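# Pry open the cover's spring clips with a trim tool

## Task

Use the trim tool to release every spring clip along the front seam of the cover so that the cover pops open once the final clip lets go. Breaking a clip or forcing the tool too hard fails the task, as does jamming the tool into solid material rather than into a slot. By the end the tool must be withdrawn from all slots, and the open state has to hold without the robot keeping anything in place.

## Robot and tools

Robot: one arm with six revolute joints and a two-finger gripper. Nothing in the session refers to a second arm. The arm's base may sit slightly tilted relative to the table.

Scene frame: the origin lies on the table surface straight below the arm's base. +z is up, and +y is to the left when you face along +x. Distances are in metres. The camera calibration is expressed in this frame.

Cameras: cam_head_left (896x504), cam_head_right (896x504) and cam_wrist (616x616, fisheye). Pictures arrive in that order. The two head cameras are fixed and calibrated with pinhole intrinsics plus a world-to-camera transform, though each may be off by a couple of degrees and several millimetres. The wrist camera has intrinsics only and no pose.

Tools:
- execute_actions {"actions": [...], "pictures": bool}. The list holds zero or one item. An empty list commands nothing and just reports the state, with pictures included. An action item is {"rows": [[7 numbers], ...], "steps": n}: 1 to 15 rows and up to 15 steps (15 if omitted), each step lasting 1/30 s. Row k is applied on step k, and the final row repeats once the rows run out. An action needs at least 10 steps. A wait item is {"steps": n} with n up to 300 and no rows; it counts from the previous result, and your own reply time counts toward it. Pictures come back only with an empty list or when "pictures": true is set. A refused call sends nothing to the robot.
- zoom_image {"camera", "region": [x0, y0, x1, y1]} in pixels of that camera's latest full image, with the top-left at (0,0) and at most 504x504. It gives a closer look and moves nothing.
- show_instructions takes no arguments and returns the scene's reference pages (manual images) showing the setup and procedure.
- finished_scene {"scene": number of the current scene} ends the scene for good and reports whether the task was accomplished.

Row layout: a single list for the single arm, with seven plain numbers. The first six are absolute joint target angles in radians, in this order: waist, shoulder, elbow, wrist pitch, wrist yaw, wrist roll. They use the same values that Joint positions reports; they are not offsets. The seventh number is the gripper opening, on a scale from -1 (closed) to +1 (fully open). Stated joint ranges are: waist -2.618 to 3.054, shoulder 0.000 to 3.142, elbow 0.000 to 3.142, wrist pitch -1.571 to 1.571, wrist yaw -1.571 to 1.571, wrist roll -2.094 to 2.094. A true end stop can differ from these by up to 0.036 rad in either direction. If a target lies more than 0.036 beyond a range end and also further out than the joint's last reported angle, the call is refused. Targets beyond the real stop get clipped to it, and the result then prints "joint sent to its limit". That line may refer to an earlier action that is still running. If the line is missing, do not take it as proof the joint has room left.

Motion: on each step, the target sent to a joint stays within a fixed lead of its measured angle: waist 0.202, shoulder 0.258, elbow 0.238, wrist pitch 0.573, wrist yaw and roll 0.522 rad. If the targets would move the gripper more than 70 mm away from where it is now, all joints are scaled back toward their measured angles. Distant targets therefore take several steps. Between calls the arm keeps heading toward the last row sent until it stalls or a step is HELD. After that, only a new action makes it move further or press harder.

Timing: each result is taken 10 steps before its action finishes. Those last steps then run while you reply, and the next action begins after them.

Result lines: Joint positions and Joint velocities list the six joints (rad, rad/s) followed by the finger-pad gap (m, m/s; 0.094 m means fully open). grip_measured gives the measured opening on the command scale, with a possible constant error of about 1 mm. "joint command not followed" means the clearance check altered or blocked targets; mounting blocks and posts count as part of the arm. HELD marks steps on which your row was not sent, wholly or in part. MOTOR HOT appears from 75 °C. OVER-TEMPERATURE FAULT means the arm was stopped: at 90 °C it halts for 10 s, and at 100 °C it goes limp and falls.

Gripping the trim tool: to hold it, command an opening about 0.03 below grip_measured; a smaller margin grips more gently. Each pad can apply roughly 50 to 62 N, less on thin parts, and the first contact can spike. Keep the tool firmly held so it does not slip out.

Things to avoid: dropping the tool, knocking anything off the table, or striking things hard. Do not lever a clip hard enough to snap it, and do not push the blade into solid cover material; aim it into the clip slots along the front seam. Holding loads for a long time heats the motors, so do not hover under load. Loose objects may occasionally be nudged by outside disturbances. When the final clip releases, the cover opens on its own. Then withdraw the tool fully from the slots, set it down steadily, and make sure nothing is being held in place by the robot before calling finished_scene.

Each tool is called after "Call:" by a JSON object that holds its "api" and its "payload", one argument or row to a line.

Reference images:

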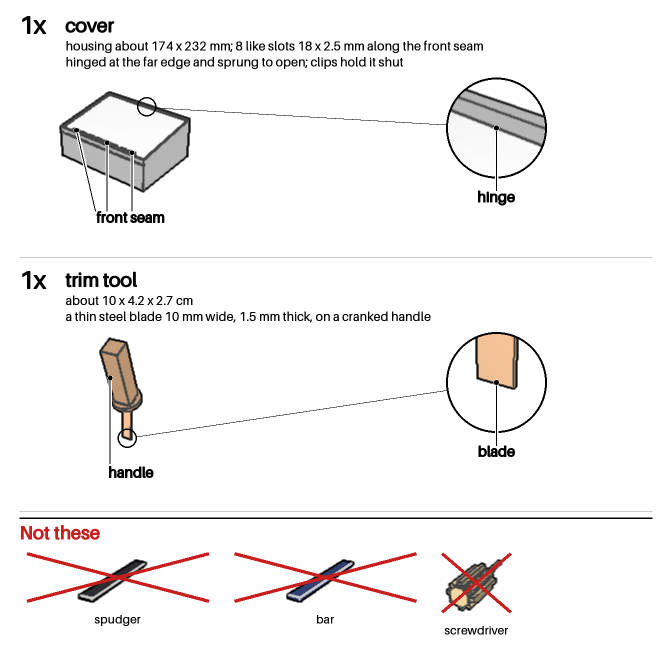

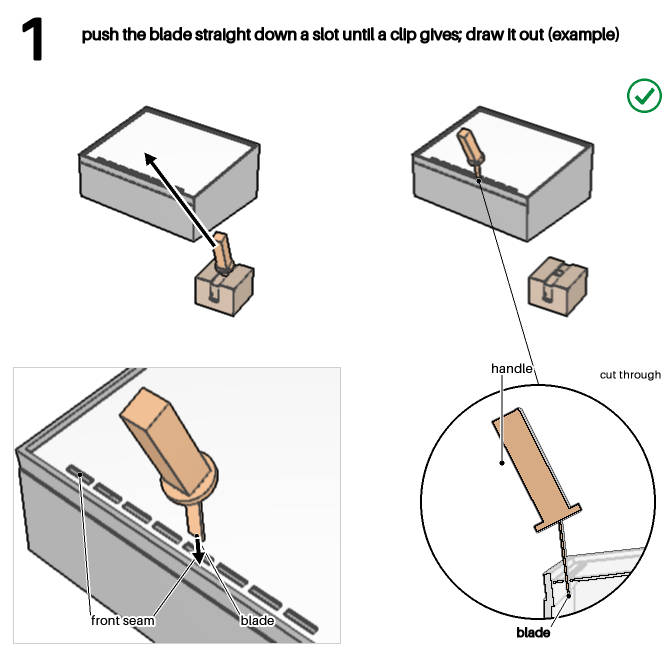

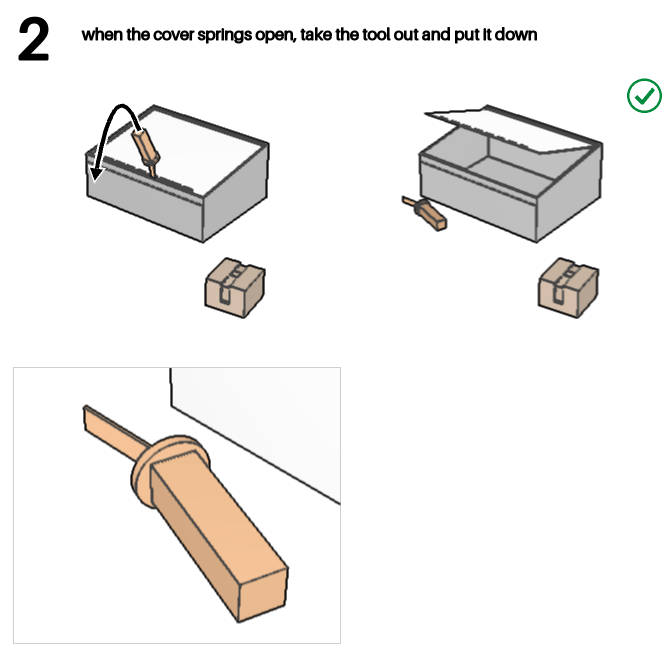

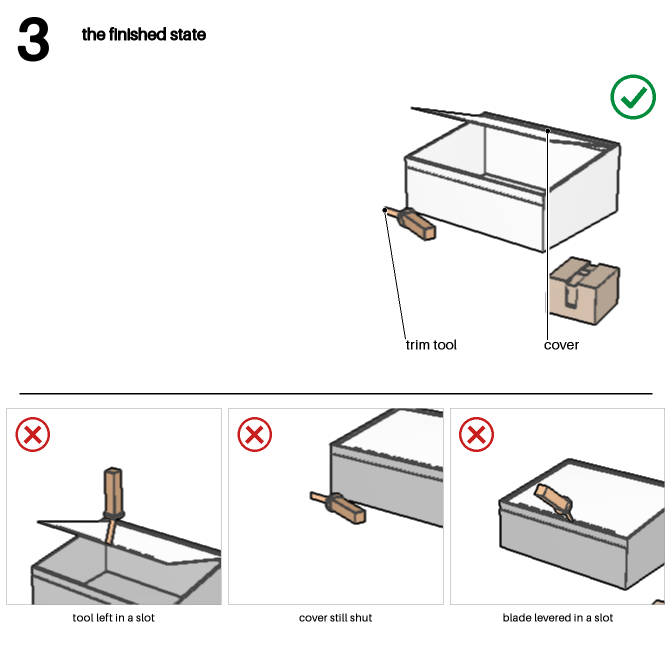

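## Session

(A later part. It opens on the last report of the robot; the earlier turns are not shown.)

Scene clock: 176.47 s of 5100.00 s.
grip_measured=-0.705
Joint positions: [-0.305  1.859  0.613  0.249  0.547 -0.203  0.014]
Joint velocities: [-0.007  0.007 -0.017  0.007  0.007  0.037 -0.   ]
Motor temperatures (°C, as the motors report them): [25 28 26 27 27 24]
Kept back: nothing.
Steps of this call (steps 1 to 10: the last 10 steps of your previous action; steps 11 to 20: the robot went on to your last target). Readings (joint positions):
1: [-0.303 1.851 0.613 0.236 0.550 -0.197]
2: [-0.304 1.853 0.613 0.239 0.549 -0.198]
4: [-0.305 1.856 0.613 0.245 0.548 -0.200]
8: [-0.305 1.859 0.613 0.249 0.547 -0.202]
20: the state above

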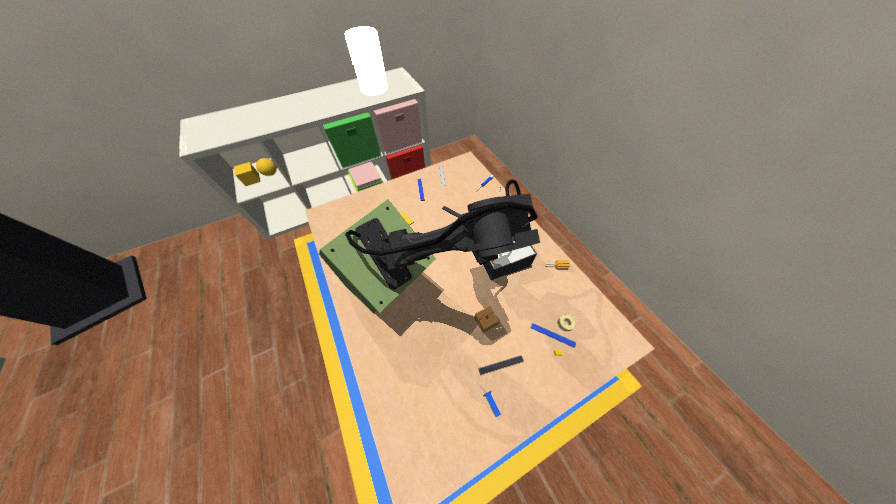

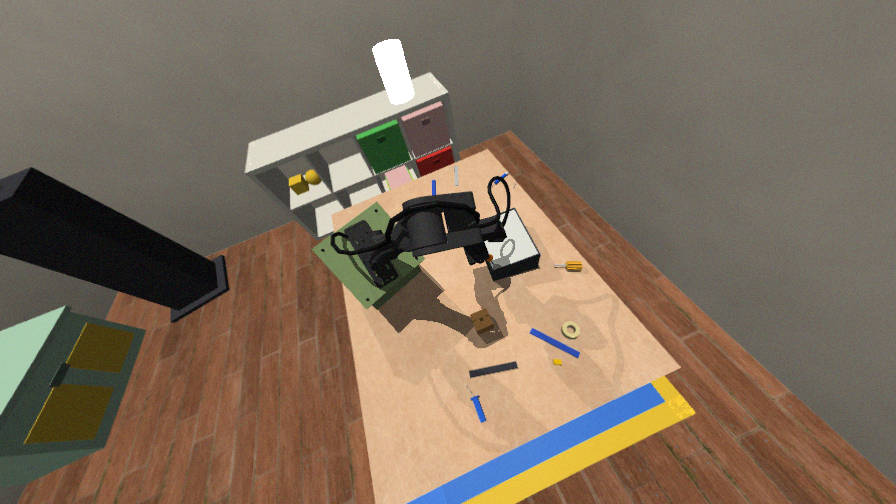

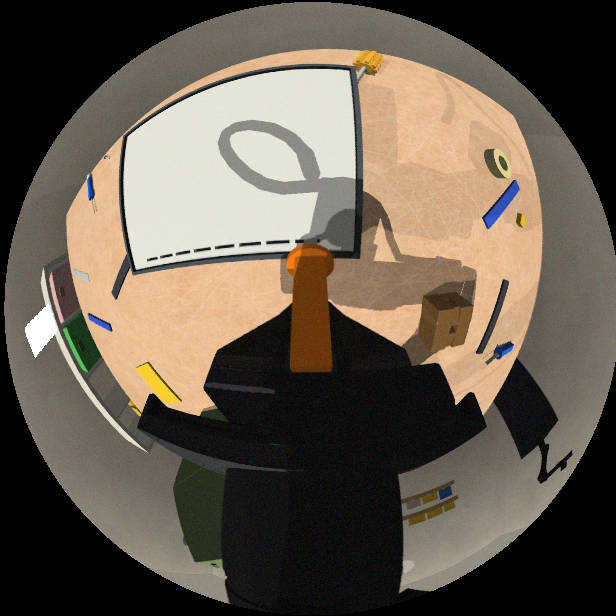

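Call:
{"api": "execute_actions", "payload": {
  "actions": [
    {"rows":[[-0.305,1.887,0.613,0.254,0.545,-0.205,-0.75],[-0.305,1.887,0.613,0.254,0.545,-0.205,-0.75],[-0.305,1.8795,0.613,0.254,0.545,-0.205,-0.75]],"steps":12}
  ]
}}

Call:
{"api": "execute_actions", "payload": {
  "actions": [
    {"steps":18}
  ],
  "pictures": true
}}

Call:
{"api": "zoom_image", "payload": {
  "camera": "cam_wrist",
  "region": [285, 220, 335, 260]
}}

Scene clock: 177.63 s of 5100.00 s.
grip_measured=-0.705
Joint positions: [-0.305  1.862  0.613  0.25   0.547 -0.204  0.014]
Joint velocities: [-0.007  0.071 -0.012  0.066  0.007  0.007 -0.   ]
Motor temperatures (°C, as the motors report them): [25 28 26 27 27 24]
Steps of this call (steps 1 to 15: the robot went on to your last target; steps 16 to 33: nothing new was sent; steps 34 to 35: the first 2 steps of this action). Readings (joint positions):
34: [-0.305 1.860 0.613 0.249 0.547 -0.204]
35: the state above

Scene clock: 178.23 s of 5100.00 s.
grip_measured=-0.705
Joint positions: [-0.305  1.863  0.613  0.252  0.547 -0.204  0.014]
Joint velocities: [-0.017 -0.002 -0.007  0.007 -0.051 -0.022  0.   ]
Motor temperatures (°C, as the motors report them): [25 28 26 27 27 24]
Kept back: nothing.
Steps of this call (steps 1 to 10: the last 10 steps of your previous action; steps 11 to 15: the robot went on to your last target; steps 16 to 18: nothing new was sent). Readings (joint positions):
1: [-0.305 1.863 0.613 0.251 0.547 -0.204]
2: [-0.305 1.863 0.613 0.252 0.547 -0.204]
4: [-0.305 1.863 0.613 0.252 0.547 -0.204]
8: [-0.305 1.863 0.613 0.252 0.547 -0.204]
18: the state above
The arm was judged still, so your last target was given up. Only a new action makes it travel on or press farther. Fingers that are still opening or closing keep moving.

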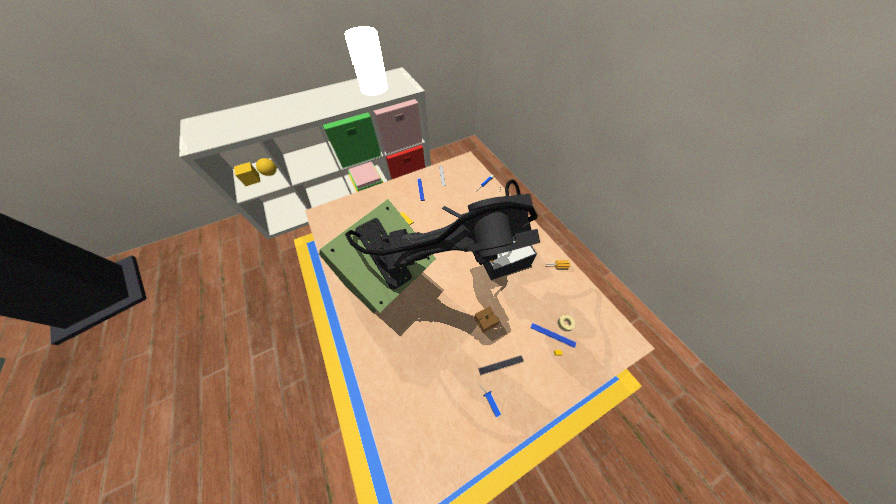

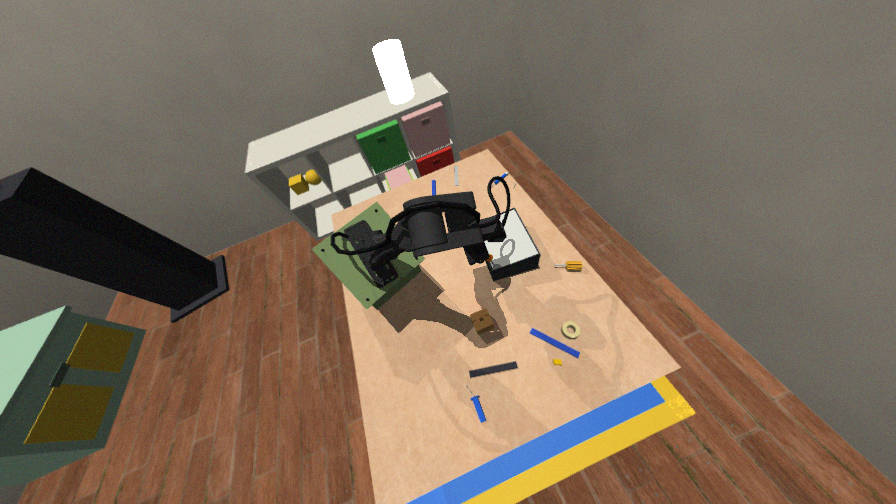

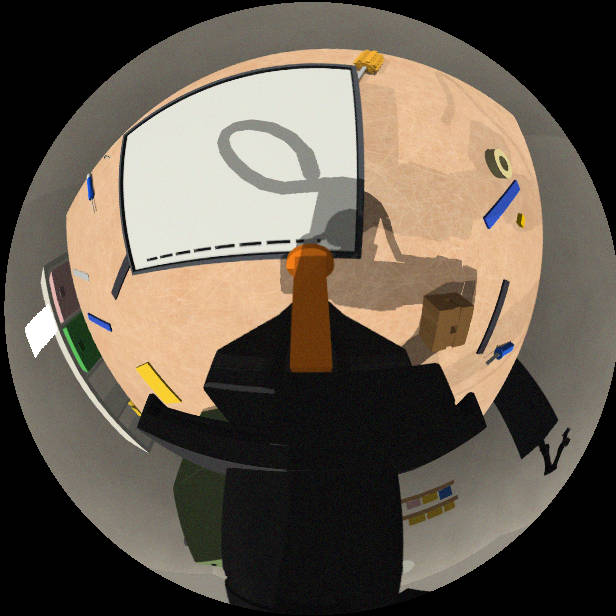

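Region (285, 220, 335, 260) of cam_wrist's 616x616 image, scaled by 10.080, with more detail than that image has; it fills the top 403 rows of this view, and the rest is white.

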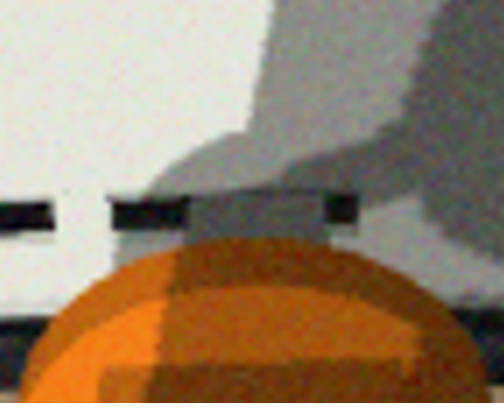

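Call:
{"api": "execute_actions", "payload": {
  "actions": [
    {"rows":[[-0.305,1.891,0.613,0.238,0.545,-0.205,-0.75],[-0.305,1.891,0.613,0.238,0.545,-0.205,-0.75],[-0.305,1.8825,0.613,0.238,0.545,-0.205,-0.75]],"steps":12}
  ]
}}

Call:
{"api": "execute_actions", "payload": {
  "actions": [
    {"steps":18}
  ],
  "pictures": true
}}

Call:
{"api": "zoom_image", "payload": {
  "camera": "cam_wrist",
  "region": [285, 220, 335, 260]
}}

Scene clock: 178.83 s of 5100.00 s.
grip_measured=-0.705
Joint positions: [-0.305  1.863  0.613  0.252  0.547 -0.204  0.014]
Joint velocities: [ 0.012 -0.007  0.007  0.022 -0.022  0.022 -0.001]
Motor temperatures (°C, as the motors report them): [25 28 26 27 27 24]
Steps of this call (steps 1 to 16: nothing new was sent; steps 17 to 18: the first 2 steps of this action). Readings (joint positions):
17: [-0.305 1.863 0.613 0.252 0.547 -0.204]
18: the state above

Scene clock: 179.43 s of 5100.00 s.
grip_measured=-0.705
Joint positions: [-0.305  1.863  0.613  0.252  0.547 -0.204  0.014]
Joint velocities: [ 0.002 -0.017  0.002  0.022  0.022 -0.007 -0.   ]
Motor temperatures (°C, as the motors report them): [25 28 26 27 27 24]
Kept back: nothing.
Steps of this call (steps 1 to 10: the last 10 steps of your previous action; steps 11 to 15: the robot went on to your last target; steps 16 to 18: nothing new was sent). Readings (joint positions):
1: [-0.305 1.863 0.613 0.252 0.547 -0.204]
2: [-0.305 1.863 0.613 0.252 0.547 -0.204]
4: [-0.305 1.863 0.613 0.252 0.547 -0.204]
8: [-0.305 1.863 0.613 0.252 0.547 -0.204]
18: the state above
The arm was judged still, so your last target was given up. Only a new action makes it travel on or press farther. Fingers that are still opening or closing keep moving.

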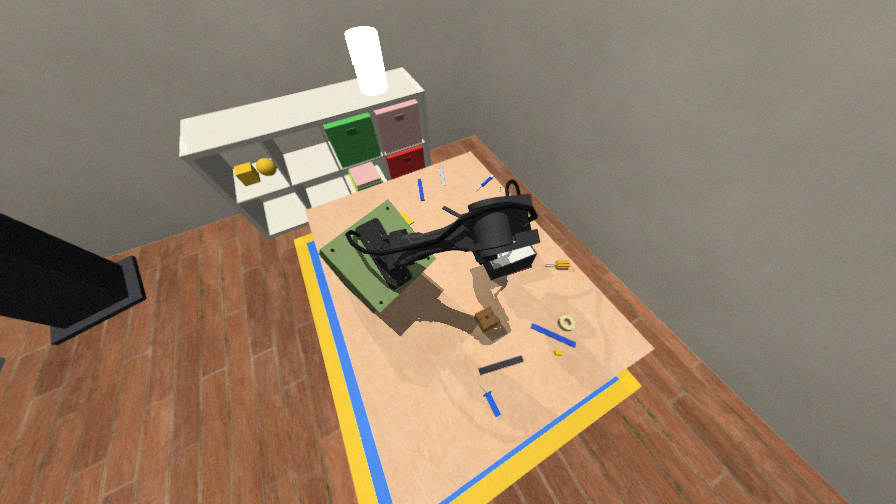

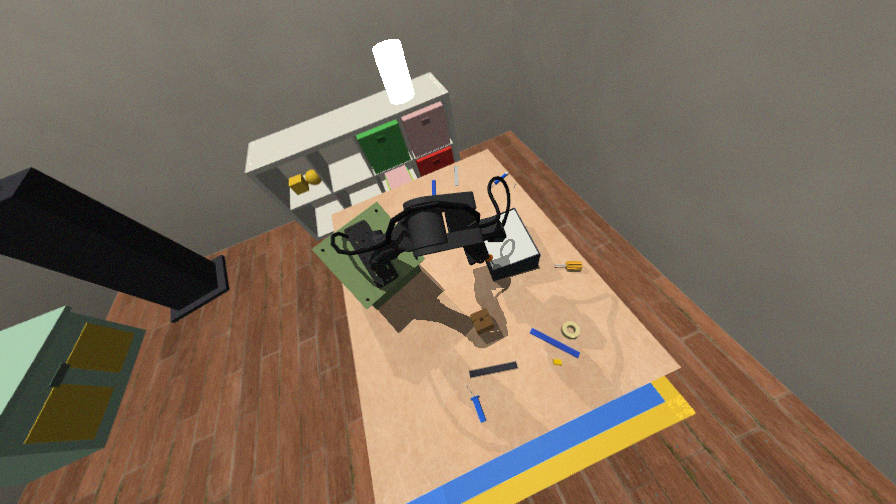

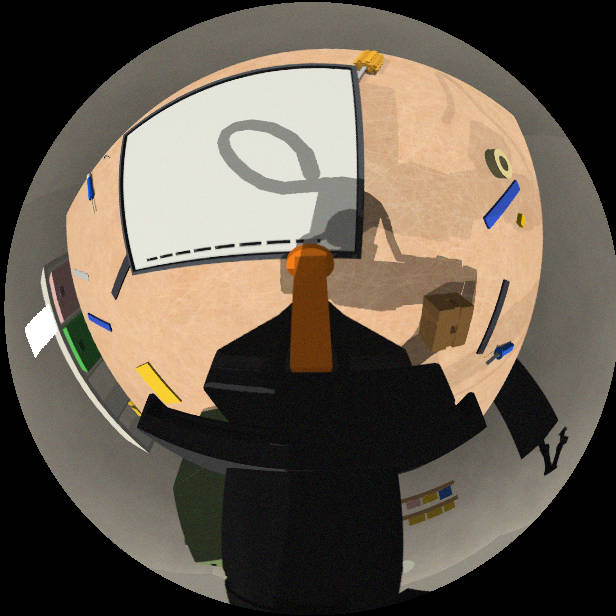

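Region (285, 220, 335, 260) of cam_wrist's 616x616 image, scaled by 10.080, with more detail than that image has; it fills the top 403 rows of this view, and the rest is white.

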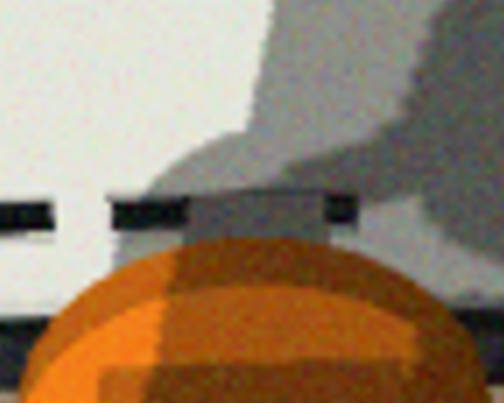

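Call:
{"api": "execute_actions", "payload": {
  "actions": [
    {"rows":[[-0.305,1.897,0.613,0.238,0.545,-0.205,-0.75],[-0.305,1.897,0.613,0.238,0.545,-0.205,-0.75],[-0.305,1.8825,0.613,0.238,0.545,-0.205,-0.75]],"steps":12}
  ]
}}

Call:
{"api": "execute_actions", "payload": {
  "actions": [
    {"steps":18}
  ],
  "pictures": true
}}

Call:
{"api": "zoom_image", "payload": {
  "camera": "cam_wrist",
  "region": [285, 220, 335, 260]
}}

Scene clock: 180.03 s of 5100.00 s.
grip_measured=-0.705
Joint positions: [-0.305  1.867  0.613  0.253  0.547 -0.204  0.014]
Joint velocities: [ 0.002  0.046  0.002 -0.037 -0.037  0.051 -0.   ]
Motor temperatures (°C, as the motors report them): [25 28 26 27 27 24]
Steps of this call (steps 1 to 16: nothing new was sent; steps 17 to 18: the first 2 steps of this action). Readings (joint positions):
17: [-0.305 1.865 0.613 0.252 0.547 -0.204]
18: the state above

Scene clock: 180.63 s of 5100.00 s.
grip_measured=-0.705
Joint positions: [-0.305  1.868  0.613  0.254  0.547 -0.204  0.014]
Joint velocities: [ 0.017  0.007  0.007  0.037 -0.037  0.007 -0.   ]
Motor temperatures (°C, as the motors report them): [25 28 26 27 27 24]
Kept back: nothing.
Steps of this call (steps 1 to 10: the last 10 steps of your previous action; steps 11 to 15: the robot went on to your last target; steps 16 to 18: nothing new was sent). Readings (joint positions):
1: [-0.305 1.868 0.613 0.253 0.547 -0.204]
2: [-0.305 1.868 0.613 0.254 0.547 -0.204]
4: [-0.305 1.868 0.613 0.254 0.547 -0.204]
8: [-0.305 1.868 0.613 0.254 0.547 -0.204]
18: the state above
The arm was judged still, so your last target was given up. Only a new action makes it travel on or press farther. Fingers that are still opening or closing keep moving.

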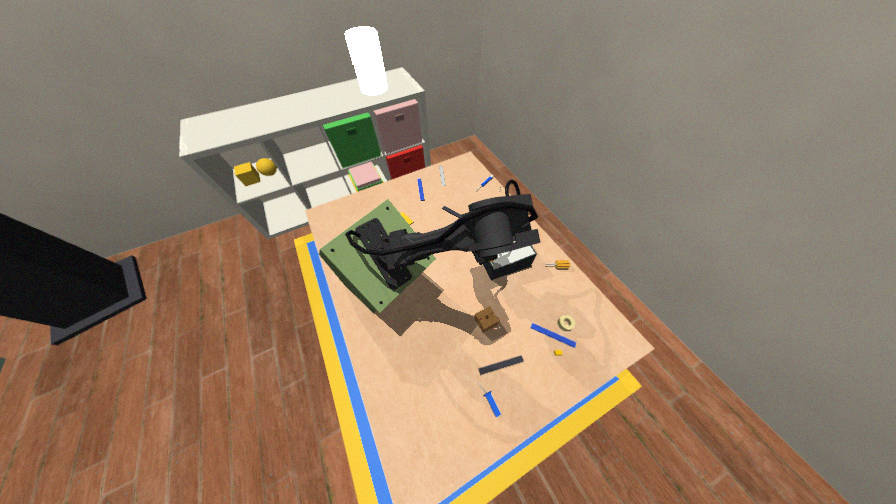

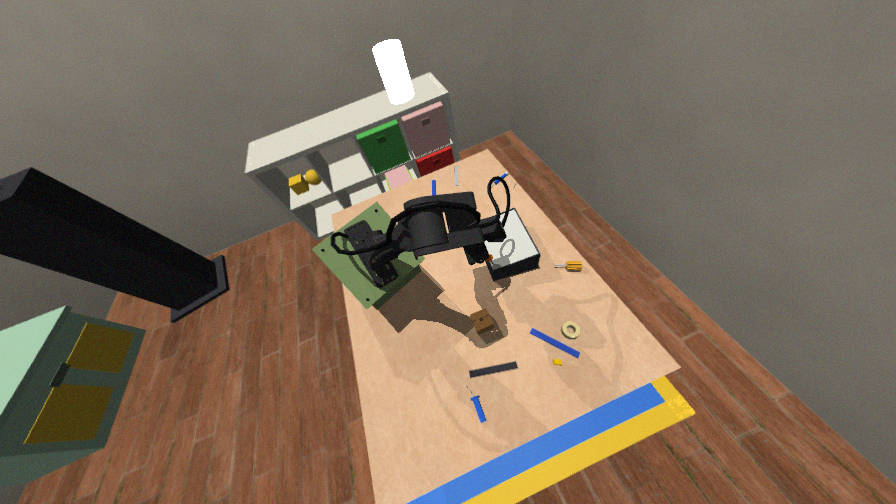

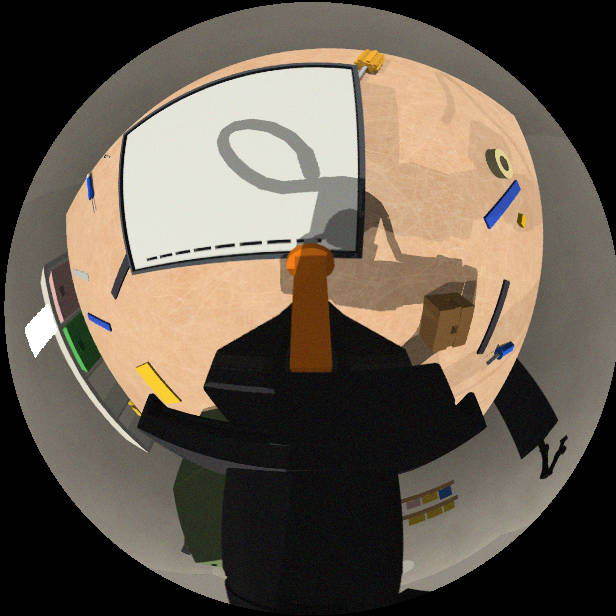

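Region (285, 220, 335, 260) of cam_wrist's 616x616 image, scaled by 10.080, with more detail than that image has; it fills the top 403 rows of this view, and the rest is white.

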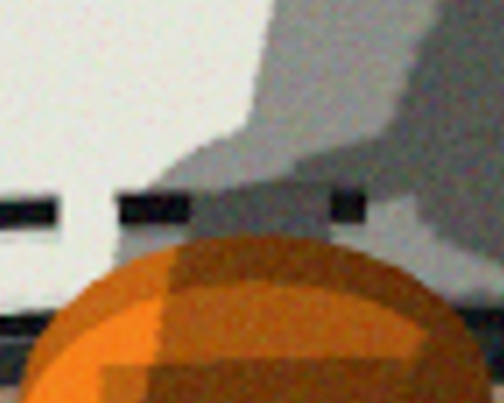

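Call:
{"api": "execute_actions", "payload": {
  "actions": [
    {"rows":[[-0.315,1.902,0.613,0.266,0.545,-0.205,-0.75],[-0.315,1.902,0.613,0.266,0.545,-0.205,-0.75],[-0.315,1.8885,0.613,0.270,0.545,-0.205,-0.75]],"steps":12}
  ]
}}

Call:
{"api": "execute_actions", "payload": {
  "actions": [
    {"steps":18}
  ],
  "pictures": true
}}

Call:
{"api": "zoom_image", "payload": {
  "camera": "cam_wrist",
  "region": [285, 220, 335, 260]
}}

Scene clock: 181.77 s of 5100.00 s.
grip_measured=-0.705
Joint positions: [-0.305  1.87   0.613  0.26   0.547 -0.204  0.014]
Joint velocities: [ 0.007  0.061 -0.002  0.066  0.051 -0.037 -0.   ]
Motor temperatures (°C, as the motors report them): [25 28 26 27 27 24]
Steps of this call (steps 1 to 32: nothing new was sent; steps 33 to 34: the first 2 steps of this action). Readings (joint positions):
33: [-0.305 1.869 0.613 0.257 0.547 -0.204]
34: the state above

Scene clock: 182.37 s of 5100.00 s.
grip_measured=-0.705
Joint positions: [-0.305  1.871  0.613  0.262  0.547 -0.204  0.014]
Joint velocities: [ 0.007 -0.012 -0.022 -0.022 -0.007 -0.022 -0.   ]
Motor temperatures (°C, as the motors report them): [25 28 26 27 27 24]
Kept back: nothing.
Steps of this call (steps 1 to 10: the last 10 steps of your previous action; steps 11 to 15: the robot went on to your last target; steps 16 to 18: nothing new was sent). Readings (joint positions):
1: [-0.305 1.871 0.613 0.261 0.547 -0.204]
2: [-0.305 1.871 0.613 0.262 0.547 -0.204]
4: [-0.305 1.871 0.613 0.262 0.547 -0.204]
8: [-0.305 1.871 0.613 0.262 0.547 -0.204]
18: the state above
The arm was judged still, so your last target was given up. Only a new action makes it travel on or press farther. Fingers that are still opening or closing keep moving.

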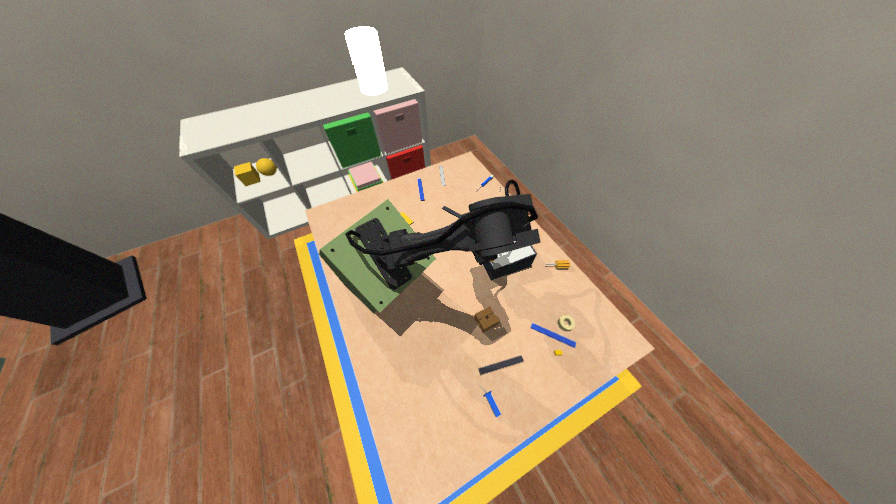

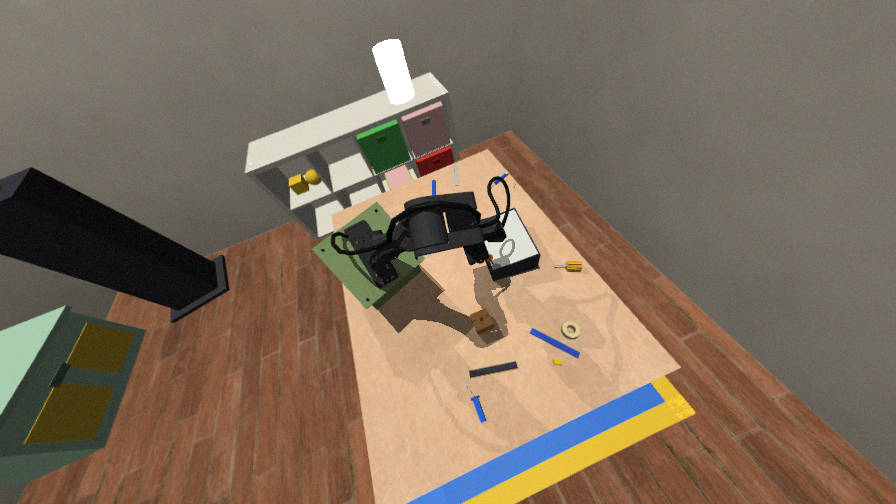

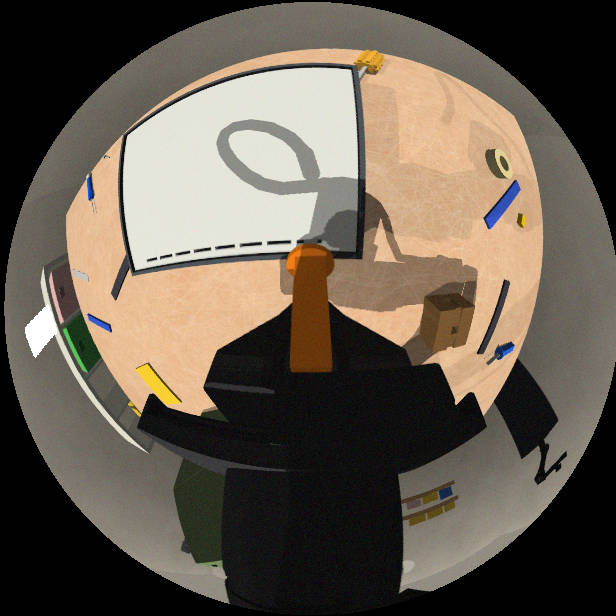

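Region (285, 220, 335, 260) of cam_wrist's 616x616 image, scaled by 10.080, with more detail than that image has; it fills the top 403 rows of this view, and the rest is white.

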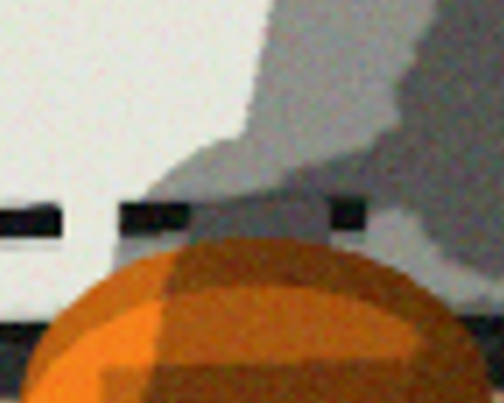

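Call:
{"api": "execute_actions", "payload": {
  "actions": [
    {"rows":[[-0.275,1.871,0.613,0.250,0.547,-0.204,-0.75],[-0.275,1.871,0.613,0.250,0.547,-0.204,-0.75],[-0.275,1.871,0.613,0.245,0.547,-0.204,-0.75],[-0.277,1.871,0.613,0.240,0.547,-0.204,-0.75],[-0.277,1.871,0.613,0.2355,0.547,-0.204,-0.75]],"steps":15}
  ]
}}

Call:
{"api": "execute_actions", "payload": {
  "actions": [
    {"steps":20}
  ],
  "pictures": true
}}

Call:
{"api": "zoom_image", "payload": {
  "camera": "cam_wrist",
  "region": [285, 220, 335, 260]
}}

Scene clock: 184.93 s of 5100.00 s.
grip_measured=-0.705
Joint positions: [-0.297  1.871  0.613  0.258  0.552 -0.204  0.014]
Joint velocities: [ 0.027 -0.012  0.002  0.022 -0.007  0.037 -0.   ]
Motor temperatures (°C, as the motors report them): [25 28 26 27 27 24]
Steps of this call (steps 1 to 72: nothing new was sent; steps 73 to 77: the first 5 steps of this action). Readings (joint positions):
73: [-0.304 1.871 0.613 0.262 0.548 -0.204]
74: [-0.301 1.871 0.613 0.262 0.551 -0.204]
76: [-0.297 1.871 0.613 0.260 0.552 -0.204]
77: the state above

Scene clock: 185.60 s of 5100.00 s.
grip_measured=-0.705
Joint positions: [-0.296  1.871  0.613  0.258  0.552 -0.204  0.014]
Joint velocities: [-0.007 -0.007  0.007 -0.037 -0.022 -0.051 -0.   ]
Motor temperatures (°C, as the motors report them): [25 28 26 27 27 24]
Kept back: nothing.
Steps of this call (steps 1 to 10: the last 10 steps of your previous action; steps 11 to 15: the robot went on to your last target; steps 16 to 20: nothing new was sent). Readings (joint positions):
1: [-0.296 1.871 0.613 0.258 0.552 -0.204]
2: [-0.296 1.871 0.613 0.258 0.552 -0.204]
4: [-0.296 1.871 0.613 0.258 0.552 -0.204]
8: [-0.296 1.871 0.613 0.258 0.552 -0.204]
20: the state above
The arm was judged still, so your last target was given up. Only a new action makes it travel on or press farther. Fingers that are still opening or closing keep moving.

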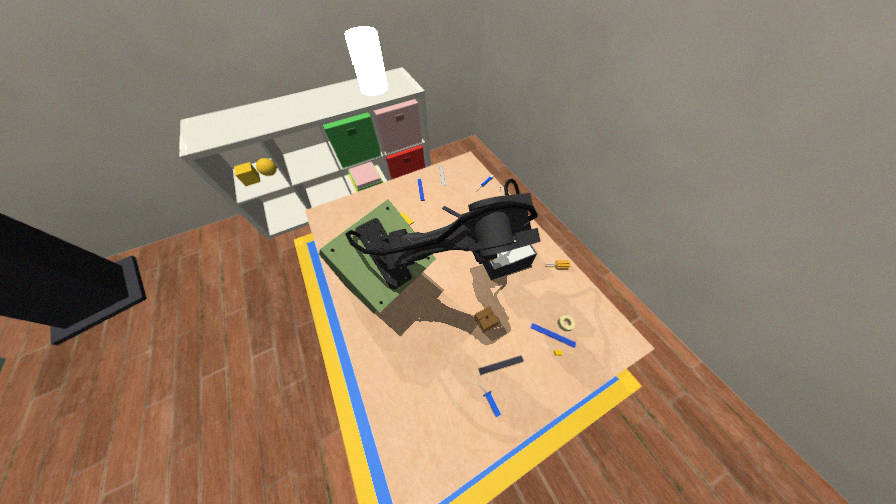

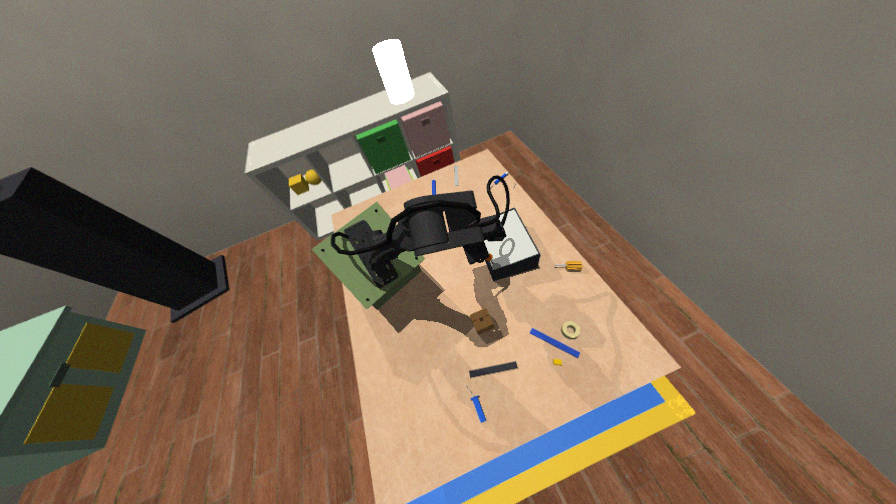

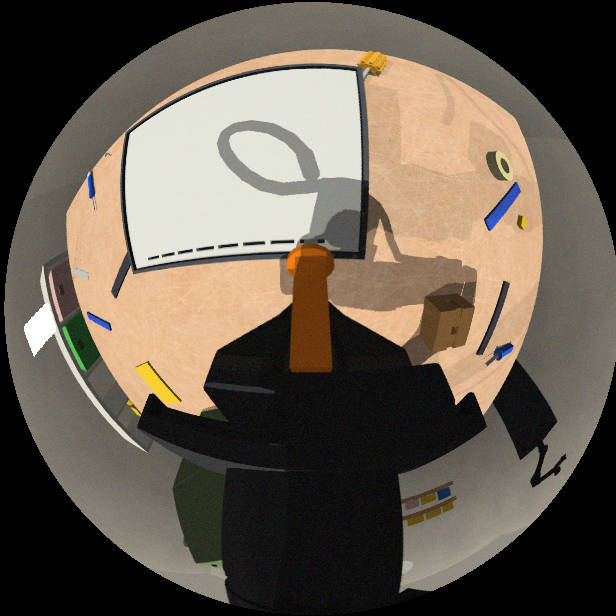

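Region (285, 220, 335, 260) of cam_wrist's 616x616 image, scaled by 10.080, with more detail than that image has; it fills the top 403 rows of this view, and the rest is white.

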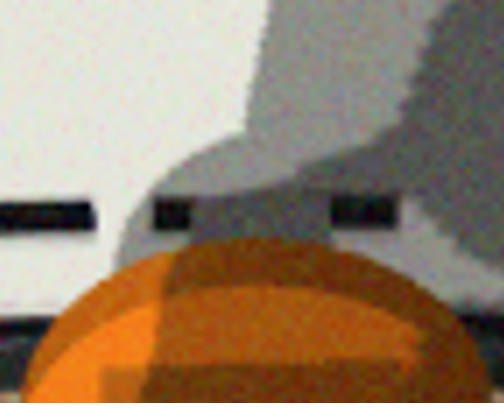

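Call:
{"api": "execute_actions", "payload": {
  "actions": [
    {"rows":[[-0.285,1.871,0.613,0.227,0.552,-0.204,-0.75],[-0.285,1.871,0.613,0.227,0.552,-0.204,-0.75],[-0.285,1.871,0.613,0.2325,0.552,-0.204,-0.75]],"steps":12}
  ]
}}

Call:
{"api": "execute_actions", "payload": {
  "actions": [
    {"steps":18}
  ],
  "pictures": true
}}

Call:
{"api": "zoom_image", "payload": {
  "camera": "cam_wrist",
  "region": [285, 220, 335, 260]
}}

Scene clock: 186.17 s of 5100.00 s.
grip_measured=-0.705
Joint positions: [-0.296  1.871  0.613  0.257  0.552 -0.204  0.014]
Joint velocities: [ 0.017 -0.017  0.017 -0.037  0.081 -0.095  0.   ]
Motor temperatures (°C, as the motors report them): [25 28 26 27 27 24]
Steps of this call (steps 1 to 15: nothing new was sent; steps 16 to 17: the first 2 steps of this action). Readings (joint positions):
16: [-0.296 1.871 0.613 0.257 0.552 -0.204]
17: the state above

Scene clock: 186.77 s of 5100.00 s.
grip_measured=-0.705
Joint positions: [-0.296  1.871  0.613  0.257  0.552 -0.204  0.014]
Joint velocities: [ 0.002 -0.007 -0.007 -0.051 -0.081  0.037 -0.   ]
Motor temperatures (°C, as the motors report them): [25 28 26 27 27 24]
Kept back: nothing.
Steps of this call (steps 1 to 10: the last 10 steps of your previous action; steps 11 to 15: the robot went on to your last target; steps 16 to 18: nothing new was sent). Readings (joint positions):
1: [-0.296 1.871 0.613 0.257 0.552 -0.204]
2: [-0.296 1.871 0.613 0.257 0.552 -0.204]
4: [-0.296 1.871 0.613 0.257 0.552 -0.204]
8: [-0.296 1.871 0.613 0.257 0.552 -0.204]
18: the state above
The arm was judged still, so your last target was given up. Only a new action makes it travel on or press farther. Fingers that are still opening or closing keep moving.

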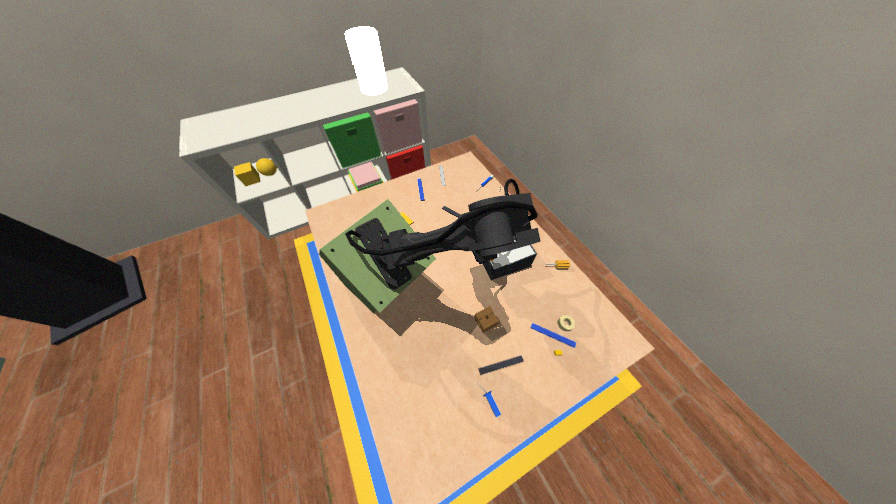

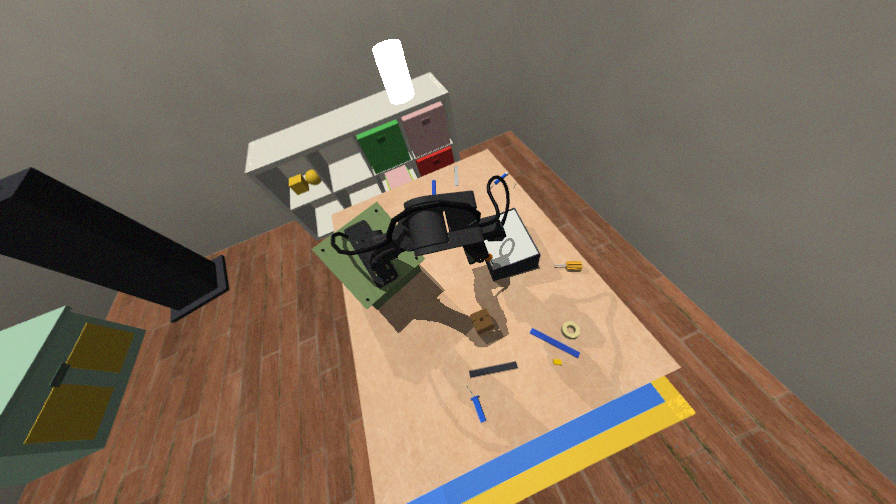

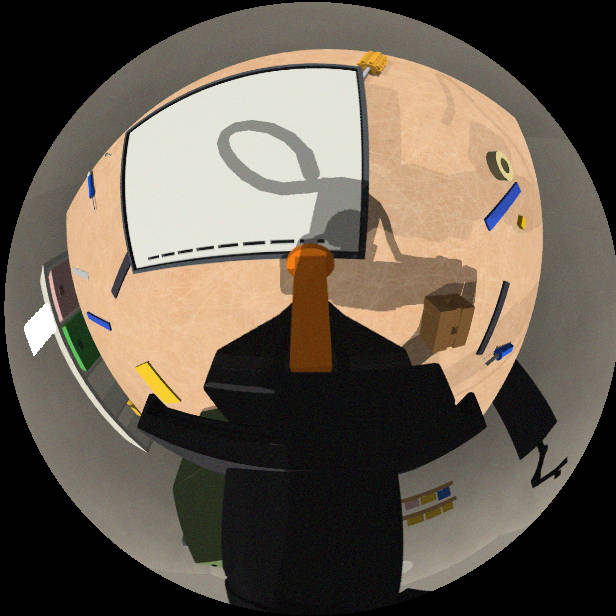

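Region (285, 220, 335, 260) of cam_wrist's 616x616 image, scaled by 10.080, with more detail than that image has; it fills the top 403 rows of this view, and the rest is white.

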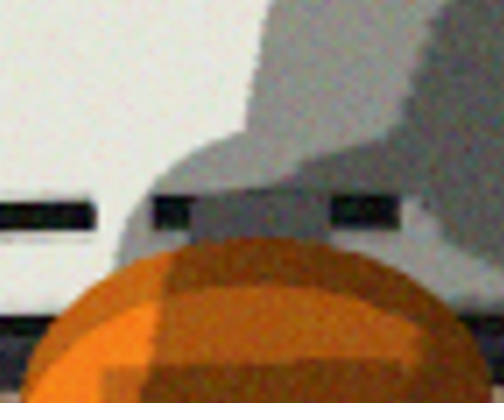

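Call:
{"api": "execute_actions", "payload": {
  "actions": [
    {"rows":[[-0.285,1.871,0.613,0.219,0.552,-0.204,-0.75],[-0.285,1.871,0.613,0.219,0.552,-0.204,-0.75],[-0.285,1.871,0.613,0.219,0.552,-0.204,-0.75],[-0.285,1.871,0.613,0.2325,0.552,-0.204,-0.75]],"steps":12}
  ]
}}

Call:
{"api": "execute_actions", "payload": {
  "actions": [
    {"steps":18}
  ],
  "pictures": true
}}

Call:
{"api": "zoom_image", "payload": {
  "camera": "cam_wrist",
  "region": [285, 220, 335, 260]
}}

Scene clock: 187.37 s of 5100.00 s.
grip_measured=-0.705
Joint positions: [-0.296  1.871  0.613  0.256  0.552 -0.204  0.014]
Joint velocities: [ 0.007  0.002 -0.007 -0.007  0.037  0.051 -0.   ]
Motor temperatures (°C, as the motors report them): [25 28 26 27 27 24]
Steps of this call (steps 1 to 16: nothing new was sent; steps 17 to 18: the first 2 steps of this action). Readings (joint positions):
17: [-0.296 1.871 0.613 0.256 0.552 -0.204]
18: the state above

Scene clock: 187.97 s of 5100.00 s.
grip_measured=-0.705
Joint positions: [-0.296  1.871  0.613  0.255  0.552 -0.204  0.014]
Joint velocities: [-0.002 -0.002 -0.022  0.007 -0.066  0.037 -0.001]
Motor temperatures (°C, as the motors report them): [25 28 26 27 27 24]
Kept back: nothing.
Steps of this call (steps 1 to 10: the last 10 steps of your previous action; steps 11 to 15: the robot went on to your last target; steps 16 to 18: nothing new was sent). Readings (joint positions):
1: [-0.296 1.871 0.613 0.255 0.552 -0.204]
2: [-0.296 1.871 0.613 0.255 0.552 -0.204]
4: [-0.296 1.871 0.613 0.255 0.552 -0.204]
8: [-0.296 1.871 0.613 0.255 0.552 -0.204]
18: the state above
The arm was judged still, so your last target was given up. Only a new action makes it travel on or press farther. Fingers that are still opening or closing keep moving.

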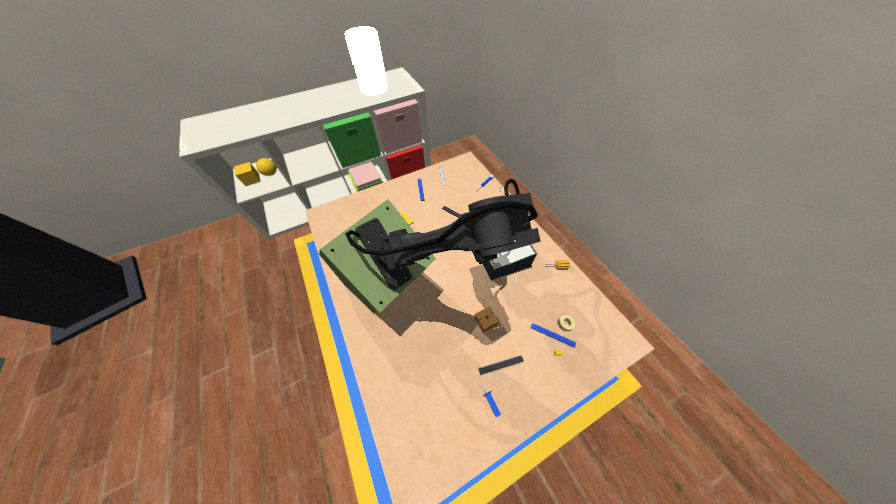

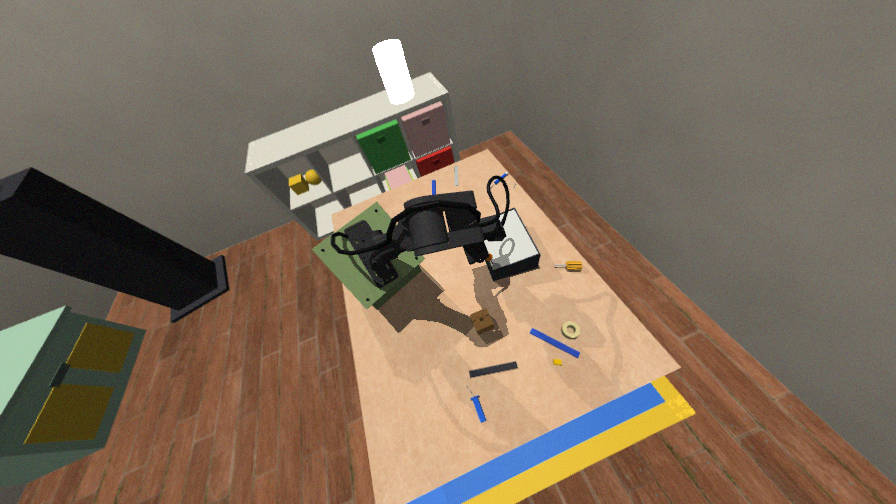

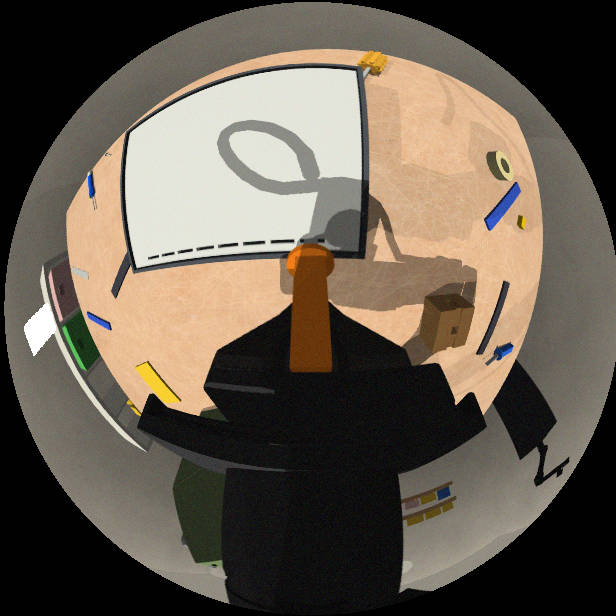

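Region (285, 220, 335, 260) of cam_wrist's 616x616 image, scaled by 10.080, with more detail than that image has; it fills the top 403 rows of this view, and the rest is white.

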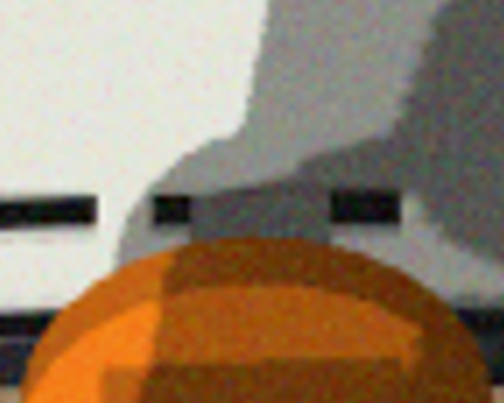

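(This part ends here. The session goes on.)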